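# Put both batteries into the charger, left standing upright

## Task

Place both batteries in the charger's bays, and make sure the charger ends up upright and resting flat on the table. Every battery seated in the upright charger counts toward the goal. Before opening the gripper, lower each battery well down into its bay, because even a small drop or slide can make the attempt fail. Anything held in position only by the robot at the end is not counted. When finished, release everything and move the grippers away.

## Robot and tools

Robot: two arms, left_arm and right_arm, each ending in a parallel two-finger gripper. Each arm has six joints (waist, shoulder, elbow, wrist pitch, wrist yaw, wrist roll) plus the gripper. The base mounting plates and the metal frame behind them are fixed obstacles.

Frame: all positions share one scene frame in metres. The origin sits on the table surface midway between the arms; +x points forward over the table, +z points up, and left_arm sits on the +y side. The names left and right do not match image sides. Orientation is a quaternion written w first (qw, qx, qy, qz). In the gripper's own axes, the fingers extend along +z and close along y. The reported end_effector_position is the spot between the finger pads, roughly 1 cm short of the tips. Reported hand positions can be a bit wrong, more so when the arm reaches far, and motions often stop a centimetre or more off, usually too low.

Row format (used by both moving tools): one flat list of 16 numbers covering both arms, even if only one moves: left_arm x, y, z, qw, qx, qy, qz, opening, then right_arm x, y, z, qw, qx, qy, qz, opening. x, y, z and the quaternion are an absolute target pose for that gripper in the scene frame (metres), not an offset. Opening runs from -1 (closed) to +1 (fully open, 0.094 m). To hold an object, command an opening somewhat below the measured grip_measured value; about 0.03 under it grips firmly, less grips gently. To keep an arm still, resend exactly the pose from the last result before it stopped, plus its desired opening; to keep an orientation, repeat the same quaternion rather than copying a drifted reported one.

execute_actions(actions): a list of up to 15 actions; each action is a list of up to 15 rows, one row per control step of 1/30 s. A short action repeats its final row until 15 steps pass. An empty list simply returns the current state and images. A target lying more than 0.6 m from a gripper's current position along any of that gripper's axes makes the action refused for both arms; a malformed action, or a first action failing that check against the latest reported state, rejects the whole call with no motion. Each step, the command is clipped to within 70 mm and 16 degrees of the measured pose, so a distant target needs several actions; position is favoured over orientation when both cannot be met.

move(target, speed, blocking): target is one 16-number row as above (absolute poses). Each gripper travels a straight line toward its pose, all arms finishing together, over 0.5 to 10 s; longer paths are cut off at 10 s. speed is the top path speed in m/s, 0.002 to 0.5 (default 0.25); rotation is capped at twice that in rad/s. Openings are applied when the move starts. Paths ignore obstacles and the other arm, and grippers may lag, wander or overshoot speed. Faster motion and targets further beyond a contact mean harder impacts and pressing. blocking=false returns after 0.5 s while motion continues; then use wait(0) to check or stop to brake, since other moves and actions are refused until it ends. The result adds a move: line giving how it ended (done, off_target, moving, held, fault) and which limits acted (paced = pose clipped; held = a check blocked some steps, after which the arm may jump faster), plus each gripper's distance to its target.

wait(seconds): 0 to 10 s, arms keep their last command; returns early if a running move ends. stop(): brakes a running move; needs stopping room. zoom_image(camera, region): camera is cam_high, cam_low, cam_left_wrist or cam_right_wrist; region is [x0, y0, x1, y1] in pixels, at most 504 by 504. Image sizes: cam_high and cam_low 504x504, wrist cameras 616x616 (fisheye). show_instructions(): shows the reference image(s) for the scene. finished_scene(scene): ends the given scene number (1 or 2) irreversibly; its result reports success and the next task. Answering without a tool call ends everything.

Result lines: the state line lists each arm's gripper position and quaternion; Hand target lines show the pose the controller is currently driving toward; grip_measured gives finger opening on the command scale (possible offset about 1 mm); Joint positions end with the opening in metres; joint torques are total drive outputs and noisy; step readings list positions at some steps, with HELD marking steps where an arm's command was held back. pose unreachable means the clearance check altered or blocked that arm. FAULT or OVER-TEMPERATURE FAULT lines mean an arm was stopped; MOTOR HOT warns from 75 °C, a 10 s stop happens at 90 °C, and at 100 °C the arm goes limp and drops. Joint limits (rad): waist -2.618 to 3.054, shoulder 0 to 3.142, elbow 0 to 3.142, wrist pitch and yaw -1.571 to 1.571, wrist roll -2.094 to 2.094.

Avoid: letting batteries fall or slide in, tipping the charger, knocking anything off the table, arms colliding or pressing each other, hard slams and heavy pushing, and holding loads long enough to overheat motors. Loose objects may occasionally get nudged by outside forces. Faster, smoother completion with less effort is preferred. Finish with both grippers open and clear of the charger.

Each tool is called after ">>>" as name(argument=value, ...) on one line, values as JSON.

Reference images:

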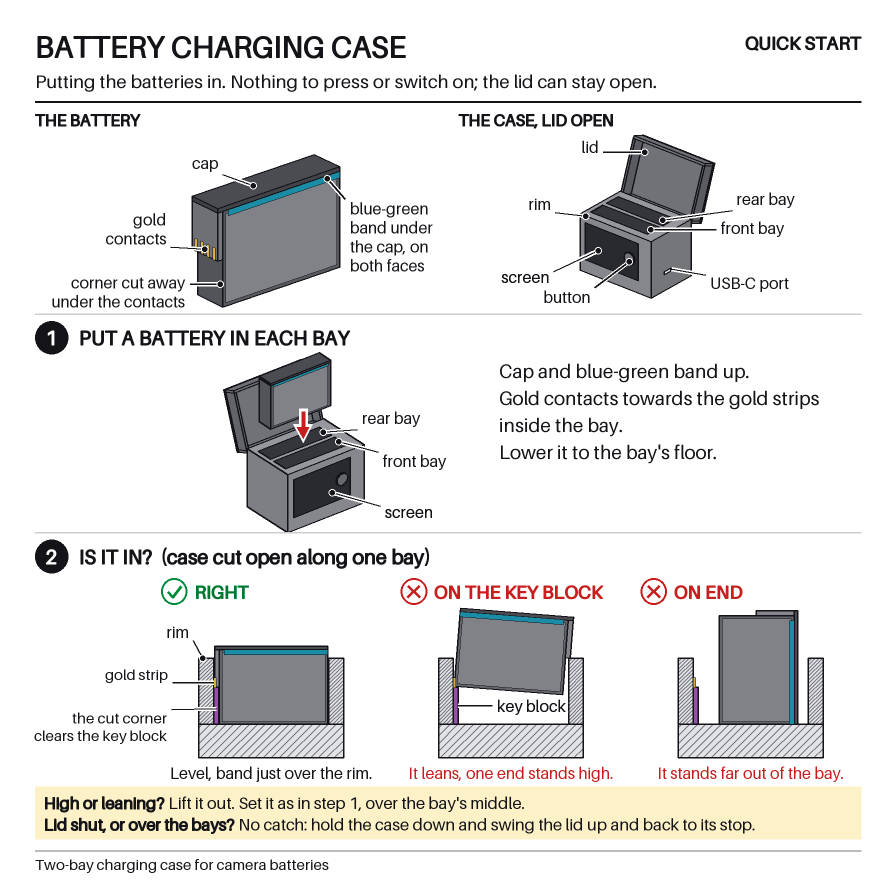

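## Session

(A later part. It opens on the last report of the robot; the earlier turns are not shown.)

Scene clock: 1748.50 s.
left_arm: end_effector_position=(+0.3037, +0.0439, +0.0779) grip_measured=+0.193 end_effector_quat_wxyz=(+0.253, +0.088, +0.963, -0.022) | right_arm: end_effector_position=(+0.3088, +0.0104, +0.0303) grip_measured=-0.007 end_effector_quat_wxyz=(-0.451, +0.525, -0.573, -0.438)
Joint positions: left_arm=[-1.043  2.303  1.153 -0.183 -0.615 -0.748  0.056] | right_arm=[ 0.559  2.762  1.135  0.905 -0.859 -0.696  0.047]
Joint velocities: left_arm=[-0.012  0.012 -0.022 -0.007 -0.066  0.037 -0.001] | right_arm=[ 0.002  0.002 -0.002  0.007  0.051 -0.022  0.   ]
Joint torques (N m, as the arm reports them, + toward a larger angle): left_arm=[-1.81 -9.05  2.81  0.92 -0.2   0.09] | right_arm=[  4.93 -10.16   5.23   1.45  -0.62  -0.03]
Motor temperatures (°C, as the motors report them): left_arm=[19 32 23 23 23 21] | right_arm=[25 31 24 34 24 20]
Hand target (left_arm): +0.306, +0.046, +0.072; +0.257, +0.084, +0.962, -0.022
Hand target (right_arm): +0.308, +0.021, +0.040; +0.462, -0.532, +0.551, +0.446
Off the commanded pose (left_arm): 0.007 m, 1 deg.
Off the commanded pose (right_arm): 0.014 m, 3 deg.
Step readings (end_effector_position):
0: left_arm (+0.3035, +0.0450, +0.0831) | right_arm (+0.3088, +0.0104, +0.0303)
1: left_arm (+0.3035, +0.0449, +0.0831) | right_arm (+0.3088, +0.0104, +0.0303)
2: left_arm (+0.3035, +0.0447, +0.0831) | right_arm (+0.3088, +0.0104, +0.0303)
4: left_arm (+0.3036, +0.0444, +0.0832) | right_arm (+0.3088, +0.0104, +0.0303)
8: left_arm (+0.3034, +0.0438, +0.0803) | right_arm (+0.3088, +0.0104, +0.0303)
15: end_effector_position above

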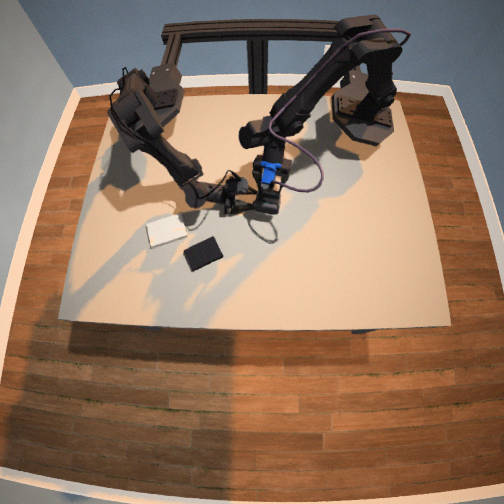

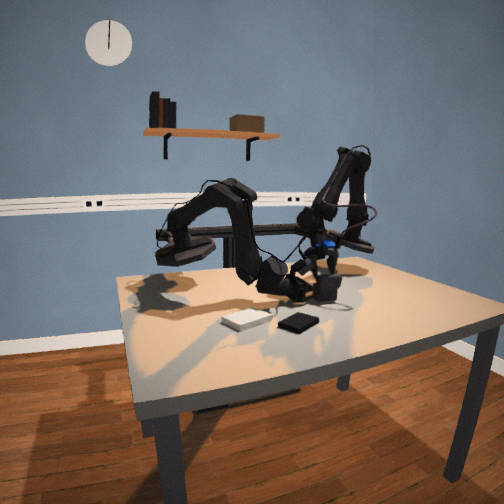

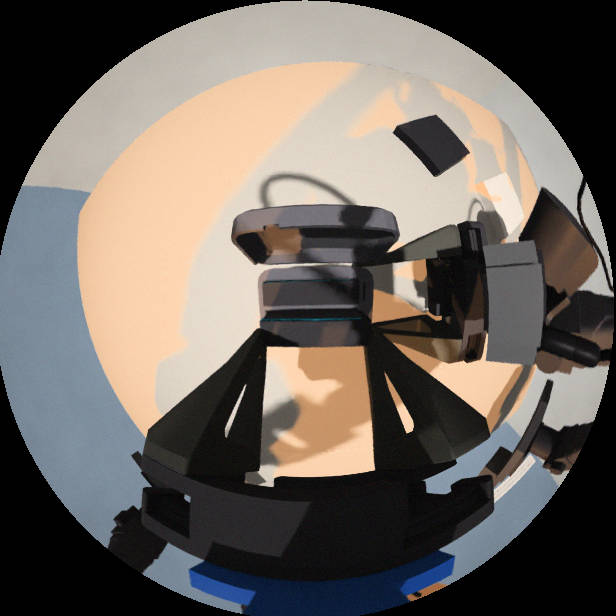

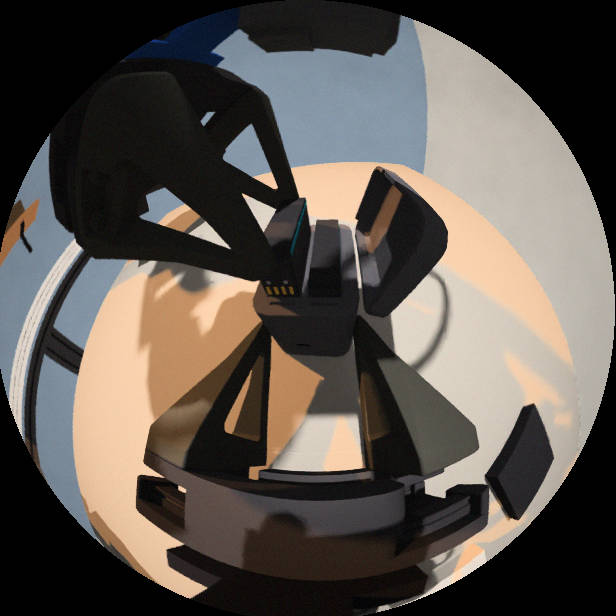

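>>> execute_actions(actions=[[[0.306,0.049,0.084,0.2578,0.0842,0.9622,-0.0226,0.16,0.308,0.021,0.040,0.4624,-0.5322,0.5510,0.4466,-0.02],[0.306,0.050,0.084,0.2578,0.0842,0.9622,-0.0226,0.16,0.308,0.021,0.040,0.4624,-0.5322,0.5510,0.4466,-0.02],[0.306,0.051,0.084,0.2578,0.0842,0.9622,-0.0226,0.16,0.308,0.021,0.040,0.4624,-0.5322,0.5510,0.4466,-0.02]]])

Scene clock: 1752.73 s.
left_arm: end_effector_position=(+0.3026, +0.0453, +0.0782) grip_measured=+0.193 end_effector_quat_wxyz=(+0.252, +0.089, +0.963, -0.024) | right_arm: end_effector_position=(+0.3088, +0.0104, +0.0303) grip_measured=-0.007 end_effector_quat_wxyz=(-0.451, +0.525, -0.573, -0.438)
Joint positions: left_arm=[-1.043  2.295  1.142 -0.177 -0.613 -0.747  0.056] | right_arm=[ 0.559  2.762  1.135  0.905 -0.859 -0.696  0.047]
Joint velocities: left_arm=[ 0.002 -0.002  0.007  0.037 -0.037  0.051  0.001] | right_arm=[ 0.007 -0.012  0.012  0.022  0.022 -0.095 -0.   ]
Joint torques (N m, as the arm reports them, + toward a larger angle): left_arm=[ -2.01 -12.09   2.69   0.66  -0.27   0.05] | right_arm=[  4.91 -10.06   5.3    1.43  -0.62  -0.01]
Motor temperatures (°C, as the motors report them): left_arm=[19 32 23 23 23 21] | right_arm=[25 31 24 34 24 20]
Hand target (left_arm): +0.306, +0.051, +0.084; +0.258, +0.084, +0.962, -0.022
Hand target (right_arm): +0.308, +0.021, +0.040; +0.462, -0.532, +0.551, +0.446
Off the commanded pose (left_arm): 0.009 m, 1 deg.
Off the commanded pose (right_arm): 0.014 m, 3 deg.
Step readings (end_effector_position):
0: left_arm (+0.3039, +0.0439, +0.0779) | right_arm (+0.3088, +0.0104, +0.0303)
1: left_arm (+0.3040, +0.0438, +0.0784) | right_arm (+0.3088, +0.0104, +0.0303)
2: left_arm (+0.3035, +0.0440, +0.0782) | right_arm (+0.3088, +0.0104, +0.0303)
4: left_arm (+0.3029, +0.0448, +0.0782) | right_arm (+0.3088, +0.0104, +0.0303)
8: left_arm (+0.3026, +0.0454, +0.0782) | right_arm (+0.3088, +0.0104, +0.0303)
15: end_effector_position above

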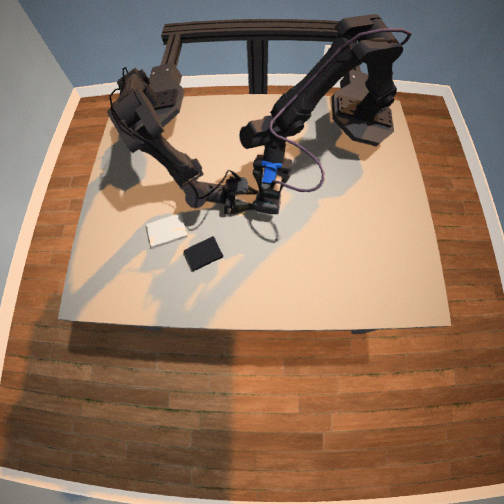

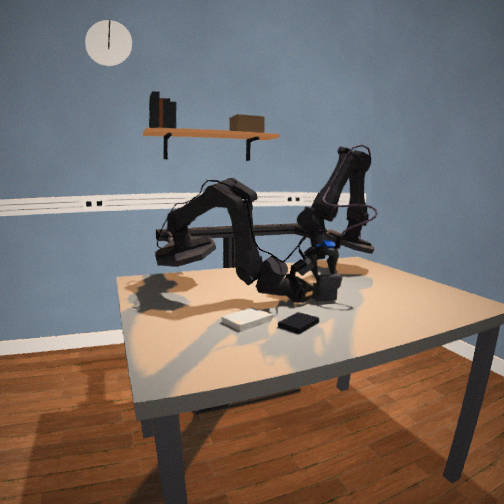

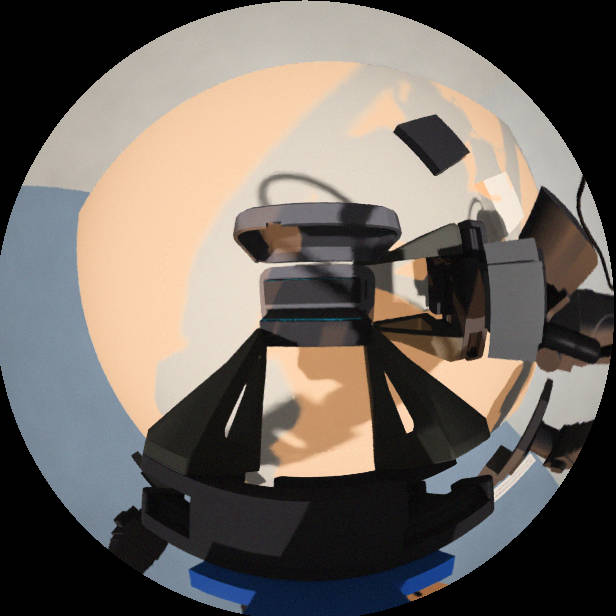

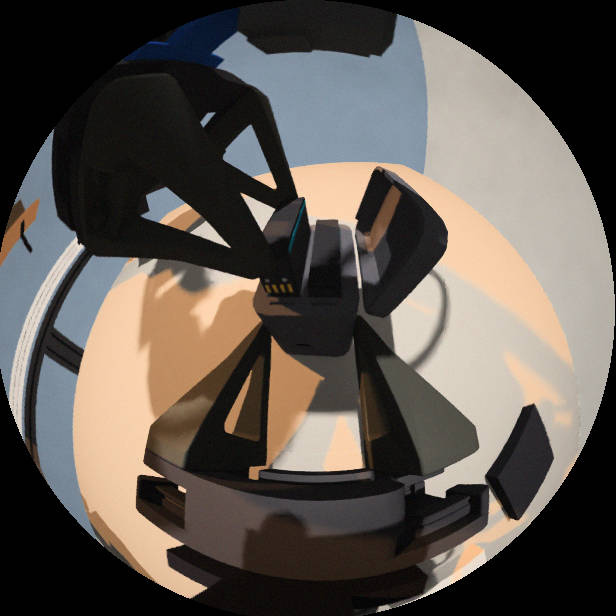

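>>> execute_actions(actions=[[[0.305,0.051,0.076,0.2578,0.0842,0.9622,-0.0226,0.16,0.308,0.021,0.040,0.4624,-0.5322,0.5510,0.4466,-0.02],[0.305,0.051,0.074,0.2578,0.0842,0.9622,-0.0226,0.16,0.308,0.021,0.040,0.4624,-0.5322,0.5510,0.4466,-0.02],[0.305,0.051,0.072,0.2578,0.0842,0.9622,-0.0226,0.16,0.308,0.021,0.040,0.4624,-0.5322,0.5510,0.4466,-0.02],[0.305,0.051,0.071,0.2578,0.0842,0.9622,-0.0226,0.16,0.308,0.021,0.040,0.4624,-0.5322,0.5510,0.4466,-0.02],[0.305,0.051,0.070,0.2578,0.0842,0.9622,-0.0226,0.16,0.308,0.021,0.040,0.4624,-0.5322,0.5510,0.4466,-0.02],[0.305,0.051,0.069,0.2578,0.0842,0.9622,-0.0226,0.16,0.308,0.021,0.040,0.4624,-0.5322,0.5510,0.4466,-0.02],[0.305,0.051,0.068,0.2578,0.0842,0.9622,-0.0226,0.16,0.308,0.021,0.040,0.4624,-0.5322,0.5510,0.4466,-0.02],[0.305,0.051,0.067,0.2578,0.0842,0.9622,-0.0226,0.16,0.308,0.021,0.040,0.4624,-0.5322,0.5510,0.4466,-0.02],[0.305,0.051,0.066,0.2578,0.0842,0.9622,-0.0226,0.16,0.308,0.021,0.040,0.4624,-0.5322,0.5510,0.4466,-0.02]]])

Scene clock: 1760.40 s.
left_arm: end_effector_position=(+0.3043, +0.0451, +0.0774) grip_measured=+0.193 end_effector_quat_wxyz=(+0.260, +0.086, +0.961, -0.028) | right_arm: end_effector_position=(+0.3088, +0.0104, +0.0303) grip_measured=-0.007 end_effector_quat_wxyz=(-0.451, +0.525, -0.573, -0.438)
Joint positions: left_arm=[-1.042  2.295  1.126 -0.14  -0.62  -0.741  0.056] | right_arm=[ 0.559  2.762  1.135  0.905 -0.859 -0.696  0.047]
Joint velocities: left_arm=[-0.002 -0.002  0.007  0.037 -0.007  0.051 -0.002] | right_arm=[-0.007 -0.002 -0.002 -0.007 -0.051  0.051  0.   ]
Joint torques (N m, as the arm reports them, + toward a larger angle): left_arm=[-1.24 -8.08  2.62  0.95 -0.21  0.09] | right_arm=[  4.87 -10.07   5.36   1.45  -0.63  -0.02]
Motor temperatures (°C, as the motors report them): left_arm=[19 33 23 23 23 21] | right_arm=[25 31 24 34 24 20]
Hand target (left_arm): +0.305, +0.051, +0.066; +0.258, +0.084, +0.962, -0.022
Hand target (right_arm): +0.308, +0.021, +0.040; +0.462, -0.532, +0.551, +0.446
Off the commanded pose (left_arm): 0.013 m, 1 deg.
Off the commanded pose (right_arm): 0.014 m, 3 deg.
Step readings (end_effector_position):
0: left_arm (+0.3026, +0.0453, +0.0782) | right_arm (+0.3088, +0.0104, +0.0303)
1: left_arm (+0.3028, +0.0453, +0.0781) | right_arm (+0.3088, +0.0104, +0.0303)
2: left_arm (+0.3029, +0.0454, +0.0778) | right_arm (+0.3088, +0.0104, +0.0303)
4: left_arm (+0.3033, +0.0452, +0.0776) | right_arm (+0.3088, +0.0104, +0.0303)
8: left_arm (+0.3038, +0.0452, +0.0775) | right_arm (+0.3088, +0.0104, +0.0303)
15: end_effector_position above

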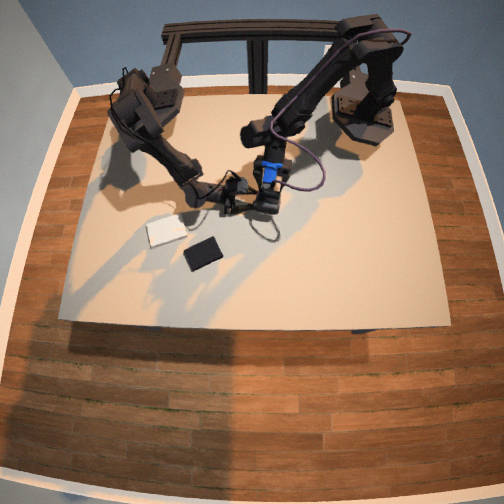

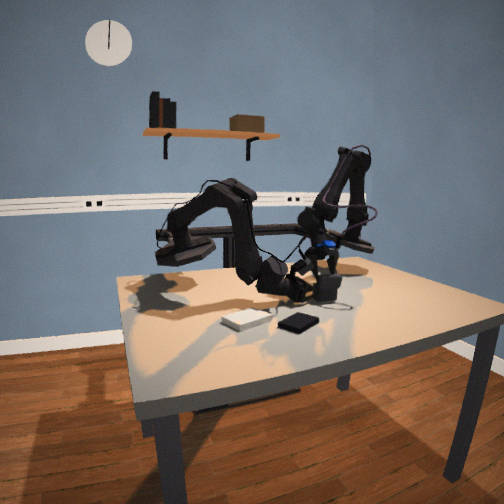

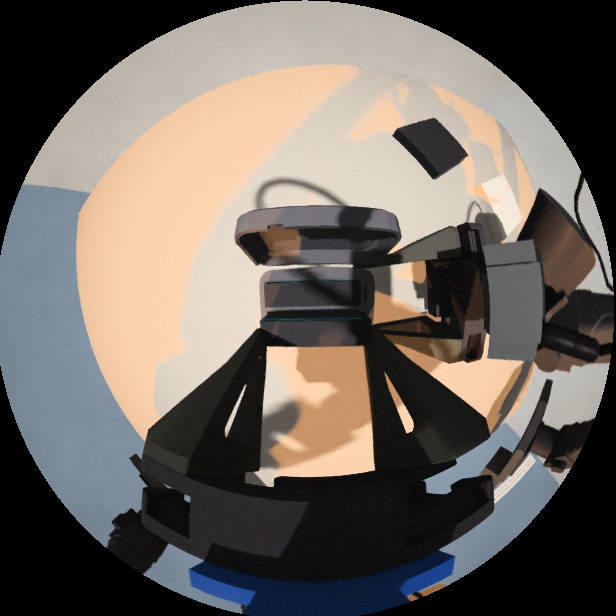

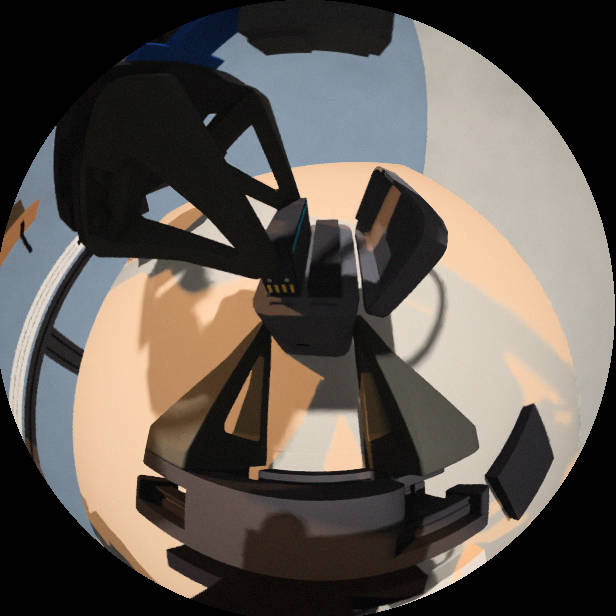

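>>> zoom_image(camera="cam_right_wrist", region=[240,190,370,320])

>>> zoom_image(camera="cam_left_wrist", region=[240,260,400,360])

>>> zoom_image(camera="cam_low", region=[270,240,360,310])

Region (240, 190, 370, 320) of cam_right_wrist's 616x616 image, scaled by 3.877, with more detail than that image has.

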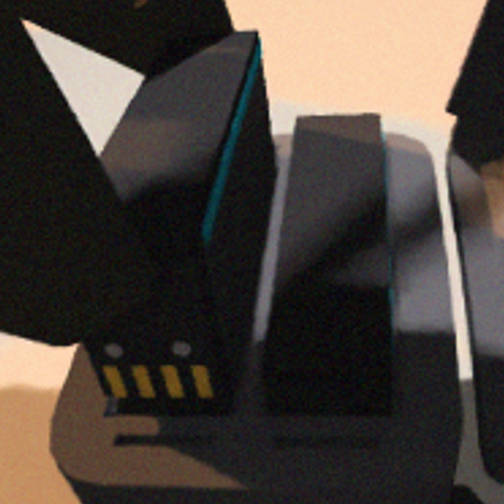

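Region (240, 260, 400, 360) of cam_left_wrist's 616x616 image, scaled by 3.150, with more detail than that image has; it fills the top 315 rows of this view, and the rest is white.

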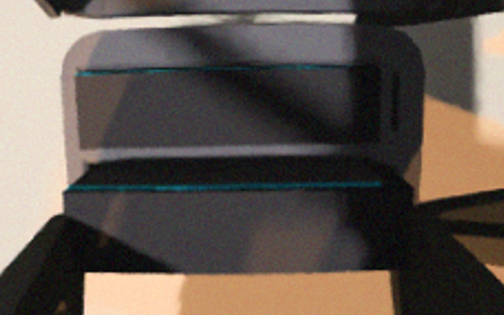

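Region (270, 240, 360, 310) of cam_low's 504x504 image, scaled by 5.600, with more detail than that image has.

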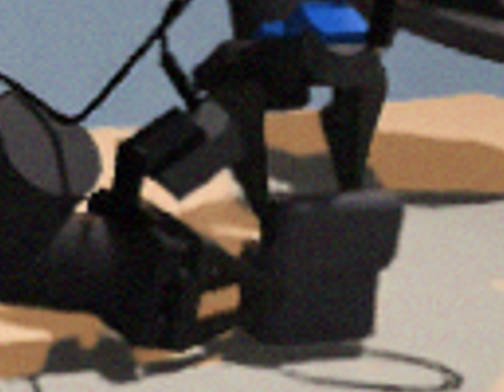

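>>> execute_actions(actions=[[[0.304,0.054,0.090,0.2578,0.0842,0.9622,-0.0226,0.16,0.308,0.021,0.040,0.4624,-0.5322,0.5510,0.4466,-0.02],[0.304,0.055,0.092,0.2578,0.0842,0.9622,-0.0226,0.16,0.308,0.021,0.040,0.4624,-0.5322,0.5510,0.4466,-0.02],[0.304,0.056,0.092,0.2578,0.0842,0.9622,-0.0226,0.16,0.308,0.021,0.040,0.4624,-0.5322,0.5510,0.4466,-0.02]]])

>>> zoom_image(camera="cam_right_wrist", region=[240,190,370,320])

Scene clock: 1769.00 s.
left_arm: end_effector_position=(+0.3027, +0.0482, +0.0854) grip_measured=+0.193 end_effector_quat_wxyz=(+0.254, +0.088, +0.963, -0.030) | right_arm: end_effector_position=(+0.3083, +0.0109, +0.0305) grip_measured=-0.007 end_effector_quat_wxyz=(-0.451, +0.526, -0.573, -0.439)
Joint positions: left_arm=[-1.042  2.262  1.119 -0.173 -0.607 -0.742  0.056] | right_arm=[ 0.561  2.762  1.135  0.905 -0.859 -0.696  0.047]
Joint velocities: left_arm=[-0.012  0.007 -0.002 -0.007 -0.007 -0.007 -0.   ] | right_arm=[-0.017 -0.007 -0.007 -0.007 -0.007 -0.007  0.001]
Joint torques (N m, as the arm reports them, + toward a larger angle): left_arm=[ -2.21 -12.18   3.1    0.49  -0.31  -0.05] | right_arm=[  4.68 -10.07   5.24   1.47  -0.64   0.  ]
Motor temperatures (°C, as the motors report them): left_arm=[19 33 23 23 23 21] | right_arm=[25 31 24 34 24 20]
Hand target (left_arm): +0.304, +0.056, +0.092; +0.258, +0.084, +0.962, -0.022
Hand target (right_arm): +0.308, +0.021, +0.040; -0.462, +0.532, -0.551, -0.446
Off the commanded pose (left_arm): 0.010 m, 1 deg.
Off the commanded pose (right_arm): 0.014 m, 3 deg.
Step readings (end_effector_position):
0: left_arm (+0.3042, +0.0452, +0.0774) | right_arm (+0.3088, +0.0104, +0.0303)
1: left_arm (+0.3040, +0.0454, +0.0784) | right_arm (+0.3088, +0.0104, +0.0303)
2: left_arm (+0.3032, +0.0465, +0.0794) | right_arm (+0.3088, +0.0104, +0.0303)
4: left_arm (+0.3026, +0.0479, +0.0819) | right_arm (+0.3084, +0.0107, +0.0305)
8: left_arm (+0.3029, +0.0481, +0.0855) | right_arm (+0.3083, +0.0109, +0.0305)
15: end_effector_position above

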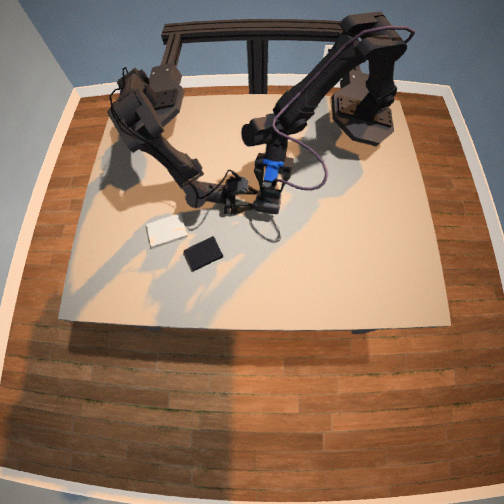

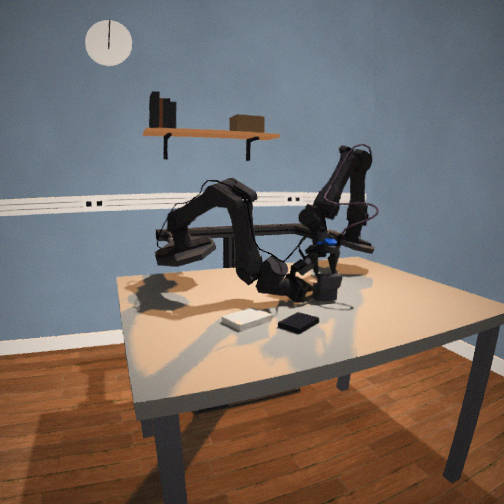

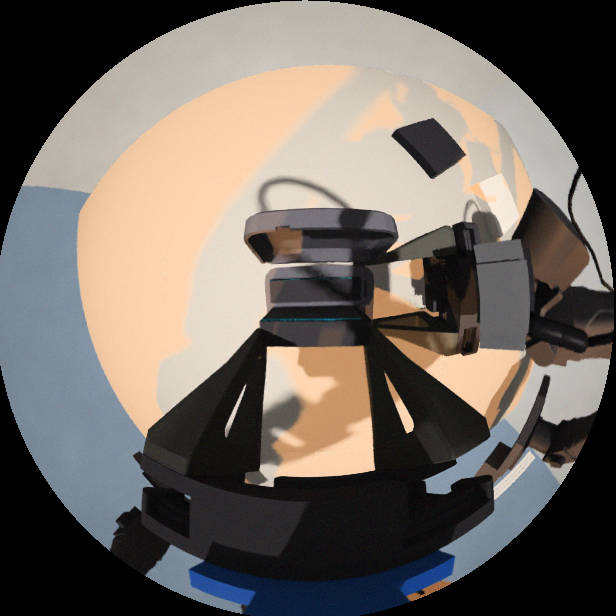

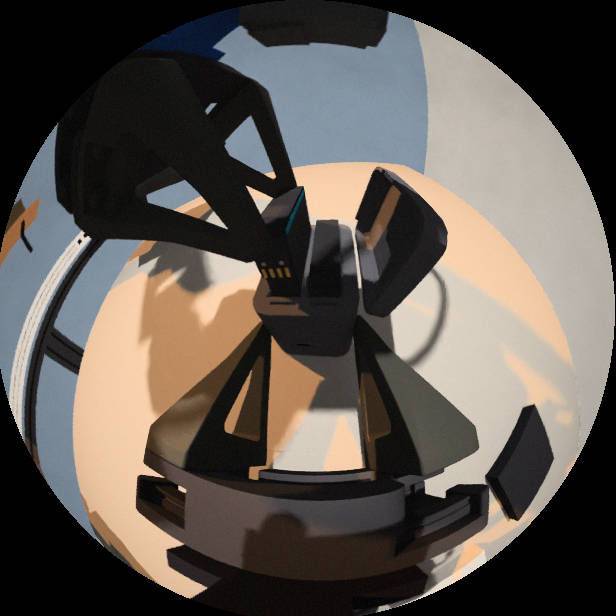

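Region (240, 190, 370, 320) of cam_right_wrist's 616x616 image, scaled by 3.877, with more detail than that image has.

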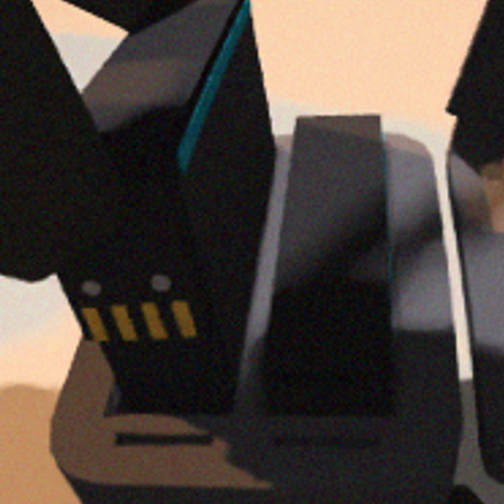

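>>> execute_actions(actions=[[[0.305,0.054,0.084,0.2578,0.0842,0.9622,-0.0226,0.16,0.308,0.021,0.040,0.4624,-0.5322,0.5510,0.4466,-0.02],[0.305,0.054,0.082,0.2578,0.0842,0.9622,-0.0226,0.16,0.308,0.021,0.040,0.4624,-0.5322,0.5510,0.4466,-0.02],[0.305,0.0535,0.080,0.2578,0.0842,0.9622,-0.0226,0.16,0.308,0.021,0.040,0.4624,-0.5322,0.5510,0.4466,-0.02],[0.305,0.053,0.079,0.2578,0.0842,0.9622,-0.0226,0.16,0.308,0.021,0.040,0.4624,-0.5322,0.5510,0.4466,-0.02],[0.305,0.0525,0.078,0.2578,0.0842,0.9622,-0.0226,0.16,0.308,0.021,0.040,0.4624,-0.5322,0.5510,0.4466,-0.02],[0.305,0.052,0.077,0.2578,0.0842,0.9622,-0.0226,0.16,0.308,0.021,0.040,0.4624,-0.5322,0.5510,0.4466,-0.02],[0.305,0.0515,0.076,0.2578,0.0842,0.9622,-0.0226,0.16,0.308,0.021,0.040,0.4624,-0.5322,0.5510,0.4466,-0.02],[0.305,0.051,0.075,0.2578,0.0842,0.9622,-0.0226,0.16,0.308,0.021,0.040,0.4624,-0.5322,0.5510,0.4466,-0.02],[0.305,0.051,0.074,0.2578,0.0842,0.9622,-0.0226,0.16,0.308,0.021,0.040,0.4624,-0.5322,0.5510,0.4466,-0.02],[0.305,0.051,0.073,0.2578,0.0842,0.9622,-0.0226,0.16,0.308,0.021,0.040,0.4624,-0.5322,0.5510,0.4466,-0.02],[0.305,0.051,0.072,0.2578,0.0842,0.9622,-0.0226,0.16,0.308,0.021,0.040,0.4624,-0.5322,0.5510,0.4466,-0.02],[0.305,0.051,0.071,0.2578,0.0842,0.9622,-0.0226,0.16,0.308,0.021,0.040,0.4624,-0.5322,0.5510,0.4466,-0.02],[0.305,0.051,0.070,0.2578,0.0842,0.9622,-0.0226,0.16,0.308,0.021,0.040,0.4624,-0.5322,0.5510,0.4466,-0.02],[0.305,0.051,0.069,0.2578,0.0842,0.9622,-0.0226,0.16,0.308,0.021,0.040,0.4624,-0.5322,0.5510,0.4466,-0.02],[0.305,0.051,0.068,0.2578,0.0842,0.9622,-0.0226,0.16,0.308,0.021,0.040,0.4624,-0.5322,0.5510,0.4466,-0.02]]])

>>> zoom_image(camera="cam_right_wrist", region=[240,190,370,320])

Scene clock: 1779.23 s.
left_arm: end_effector_position=(+0.3024, +0.0476, +0.0717) grip_measured=+0.193 end_effector_quat_wxyz=(+0.253, +0.086, +0.963, -0.027) | right_arm: end_effector_position=(+0.3083, +0.0109, +0.0305) grip_measured=-0.007 end_effector_quat_wxyz=(-0.451, +0.526, -0.573, -0.439)
Joint positions: left_arm=[-1.036  2.303  1.119 -0.136 -0.608 -0.741  0.056] | right_arm=[ 0.561  2.762  1.135  0.905 -0.859 -0.696  0.047]
Joint velocities: left_arm=[ 0.007  0.076  0.012  0.081 -0.037  0.022 -0.001] | right_arm=[-0.007 -0.012  0.007 -0.066  0.007 -0.007 -0.001]
Joint torques (N m, as the arm reports them, + toward a larger angle): left_arm=[-2.01 -9.6   3.01  0.78 -0.26  0.07] | right_arm=[  4.67 -10.04   5.25   1.46  -0.6   -0.01]
Motor temperatures (°C, as the motors report them): left_arm=[19 33 23 23 23 21] | right_arm=[25 31 24 34 24 20]
Hand target (left_arm): +0.305, +0.051, +0.068; +0.258, +0.084, +0.962, -0.023
Hand target (right_arm): +0.308, +0.021, +0.040; -0.462, +0.532, -0.551, -0.446
Off the commanded pose (left_arm): 0.006 m, 1 deg.
Off the commanded pose (right_arm): 0.014 m, 3 deg.
Step readings (end_effector_position):
0: left_arm (+0.3027, +0.0482, +0.0854) | right_arm (+0.3083, +0.0109, +0.0305)
1: left_arm (+0.3028, +0.0482, +0.0854) | right_arm (+0.3083, +0.0109, +0.0305)
2: left_arm (+0.3029, +0.0480, +0.0855) | right_arm (+0.3083, +0.0109, +0.0305)
4: left_arm (+0.3028, +0.0479, +0.0851) | right_arm (+0.3083, +0.0109, +0.0305)
8: left_arm (+0.3019, +0.0479, +0.0798) | right_arm (+0.3083, +0.0109, +0.0305)
15: end_effector_position above

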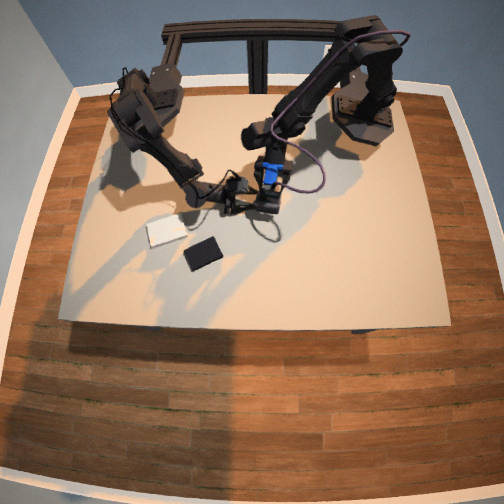

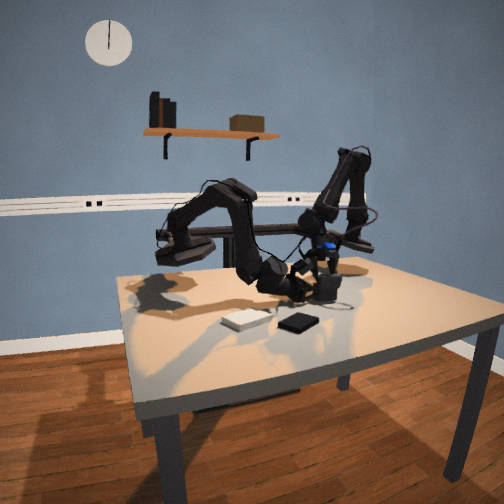

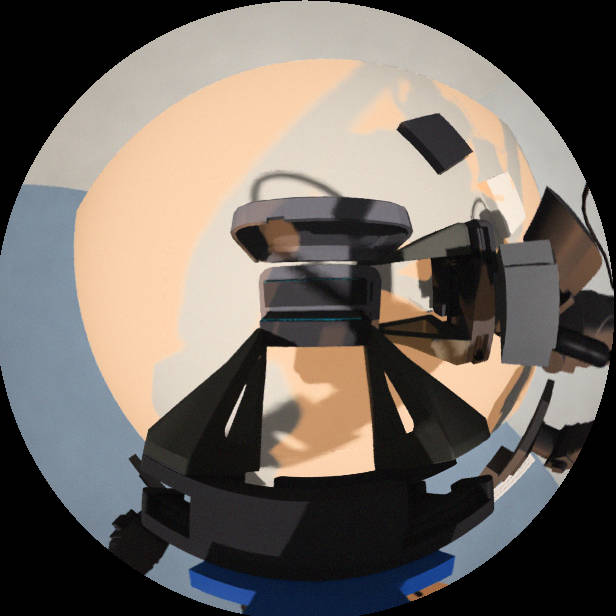

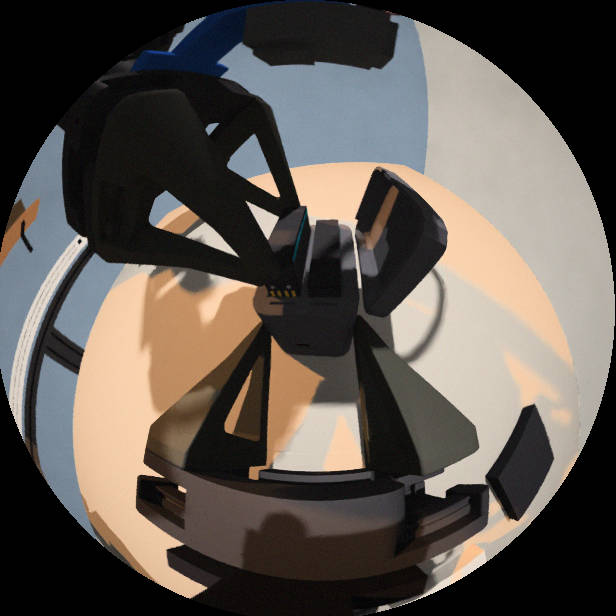

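Region (240, 190, 370, 320) of cam_right_wrist's 616x616 image, scaled by 3.877, with more detail than that image has.

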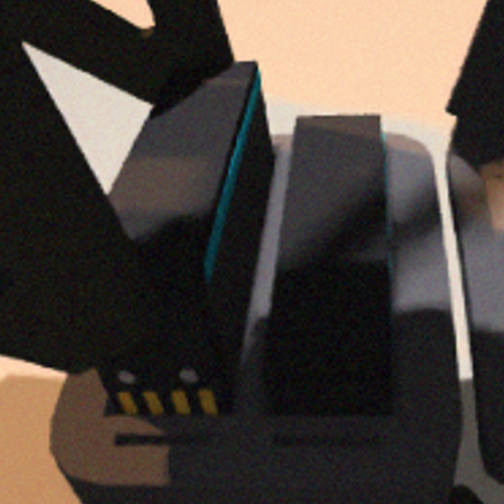

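Past the overhang. Continue.

>>> execute_actions(actions=[[[0.305,0.051,0.067,0.2578,0.0842,0.9622,-0.0226,0.16,0.308,0.021,0.040,0.4624,-0.5322,0.5510,0.4466,-0.02],[0.305,0.0505,0.066,0.2578,0.0842,0.9622,-0.0226,0.16,0.308,0.021,0.040,0.4624,-0.5322,0.5510,0.4466,-0.02],[0.305,0.050,0.065,0.2578,0.0842,0.9622,-0.0226,0.16,0.308,0.021,0.040,0.4624,-0.5322,0.5510,0.4466,-0.02],[0.305,0.0495,0.064,0.2578,0.0842,0.9622,-0.0226,0.16,0.308,0.021,0.040,0.4624,-0.5322,0.5510,0.4466,-0.02],[0.305,0.049,0.063,0.2578,0.0842,0.9622,-0.0226,0.16,0.308,0.021,0.040,0.4624,-0.5322,0.5510,0.4466,-0.02],[0.305,0.049,0.062,0.2578,0.0842,0.9622,-0.0226,0.16,0.308,0.021,0.040,0.4624,-0.5322,0.5510,0.4466,-0.02],[0.305,0.049,0.061,0.2578,0.0842,0.9622,-0.0226,0.16,0.308,0.021,0.040,0.4624,-0.5322,0.5510,0.4466,-0.02],[0.305,0.049,0.060,0.2578,0.0842,0.9622,-0.0226,0.16,0.308,0.021,0.040,0.4624,-0.5322,0.5510,0.4466,-0.02],[0.305,0.049,0.059,0.2578,0.0842,0.9622,-0.0226,0.16,0.308,0.021,0.040,0.4624,-0.5322,0.5510,0.4466,-0.02],[0.305,0.049,0.058,0.2578,0.0842,0.9622,-0.0226,0.16,0.308,0.021,0.040,0.4624,-0.5322,0.5510,0.4466,-0.02],[0.305,0.049,0.057,0.2578,0.0842,0.9622,-0.0226,0.16,0.308,0.021,0.040,0.4624,-0.5322,0.5510,0.4466,-0.02]]])

>>> zoom_image(camera="cam_right_wrist", region=[230,170,380,320])

Scene clock: 1786.80 s.
left_arm: end_effector_position=(+0.3030, +0.0471, +0.0639) grip_measured=+0.193 end_effector_quat_wxyz=(+0.255, +0.086, +0.963, -0.025) | right_arm: end_effector_position=(+0.3083, +0.0109, +0.0305) grip_measured=-0.007 end_effector_quat_wxyz=(-0.451, +0.526, -0.572, -0.439)
Joint positions: left_arm=[-1.033  2.329  1.119 -0.109 -0.614 -0.736  0.056] | right_arm=[ 0.561  2.762  1.135  0.905 -0.86  -0.696  0.047]
Joint velocities: left_arm=[-0.007  0.012  0.007 -0.081  0.007 -0.022 -0.001] | right_arm=[ 0.007  0.002  0.017  0.051  0.007  0.007 -0.   ]
Joint torques (N m, as the arm reports them, + toward a larger angle): left_arm=[-1.75 -8.35  3.29  0.9  -0.22  0.07] | right_arm=[  4.57 -10.19   5.3    1.47  -0.58   0.01]
Motor temperatures (°C, as the motors report them): left_arm=[19 33 23 23 23 21] | right_arm=[25 31 24 34 24 20]
Hand target (left_arm): +0.305, +0.049, +0.057; +0.258, +0.084, +0.962, -0.022
Hand target (right_arm): +0.308, +0.021, +0.040; -0.462, +0.532, -0.551, -0.446
Off the commanded pose (left_arm): 0.007 m, 0 deg.
Off the commanded pose (right_arm): 0.014 m, 3 deg.
Step readings (end_effector_position):
0: left_arm (+0.3026, +0.0475, +0.0696) | right_arm (+0.3083, +0.0109, +0.0305)
1: left_arm (+0.3026, +0.0474, +0.0696) | right_arm (+0.3083, +0.0109, +0.0305)
2: left_arm (+0.3027, +0.0474, +0.0696) | right_arm (+0.3083, +0.0109, +0.0305)
4: left_arm (+0.3025, +0.0473, +0.0686) | right_arm (+0.3083, +0.0109, +0.0305)
8: left_arm (+0.3024, +0.0473, +0.0637) | right_arm (+0.3083, +0.0109, +0.0305)
15: end_effector_position above

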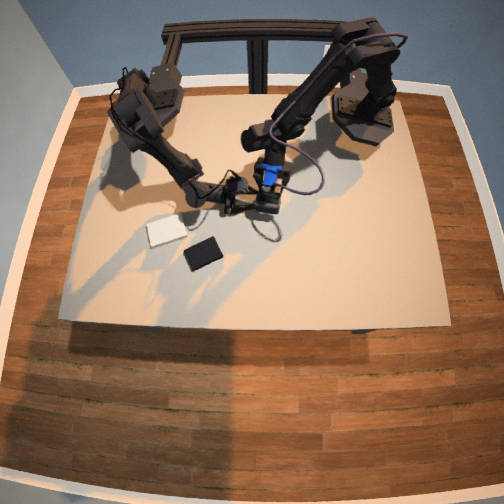

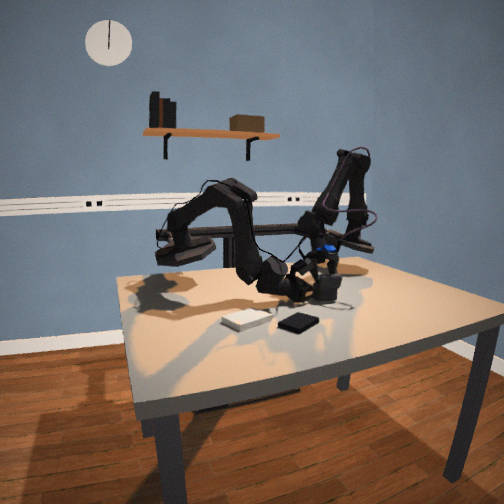

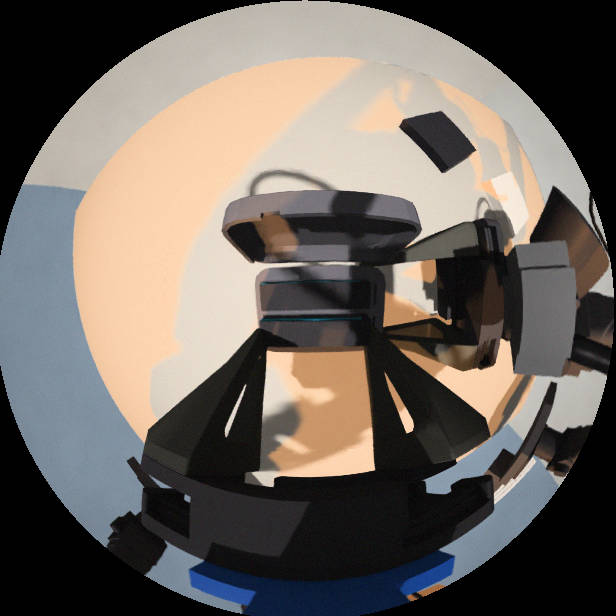

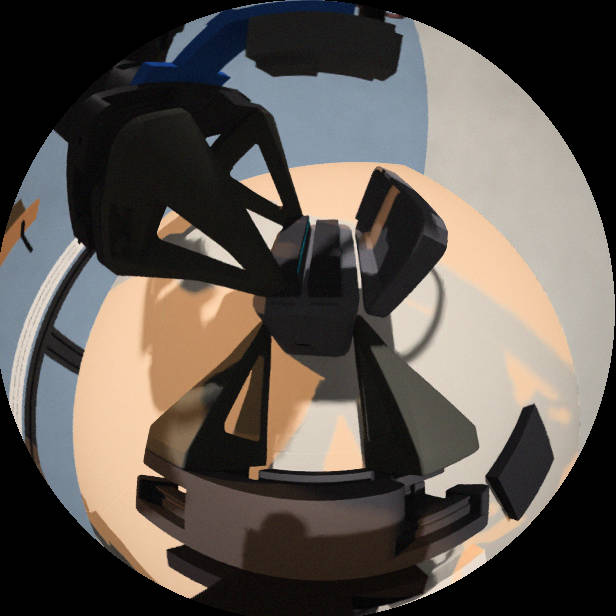

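Region (230, 170, 380, 320) of cam_right_wrist's 616x616 image, scaled by 3.360, with more detail than that image has.

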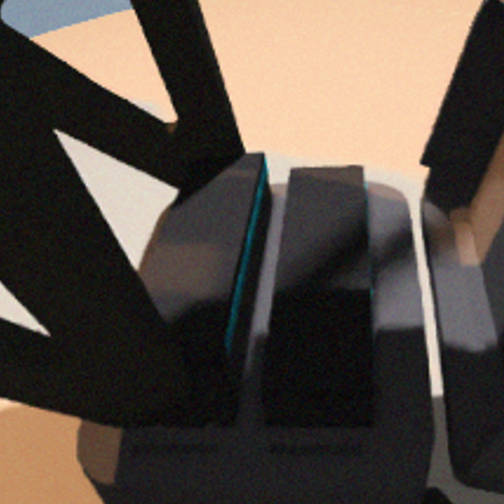

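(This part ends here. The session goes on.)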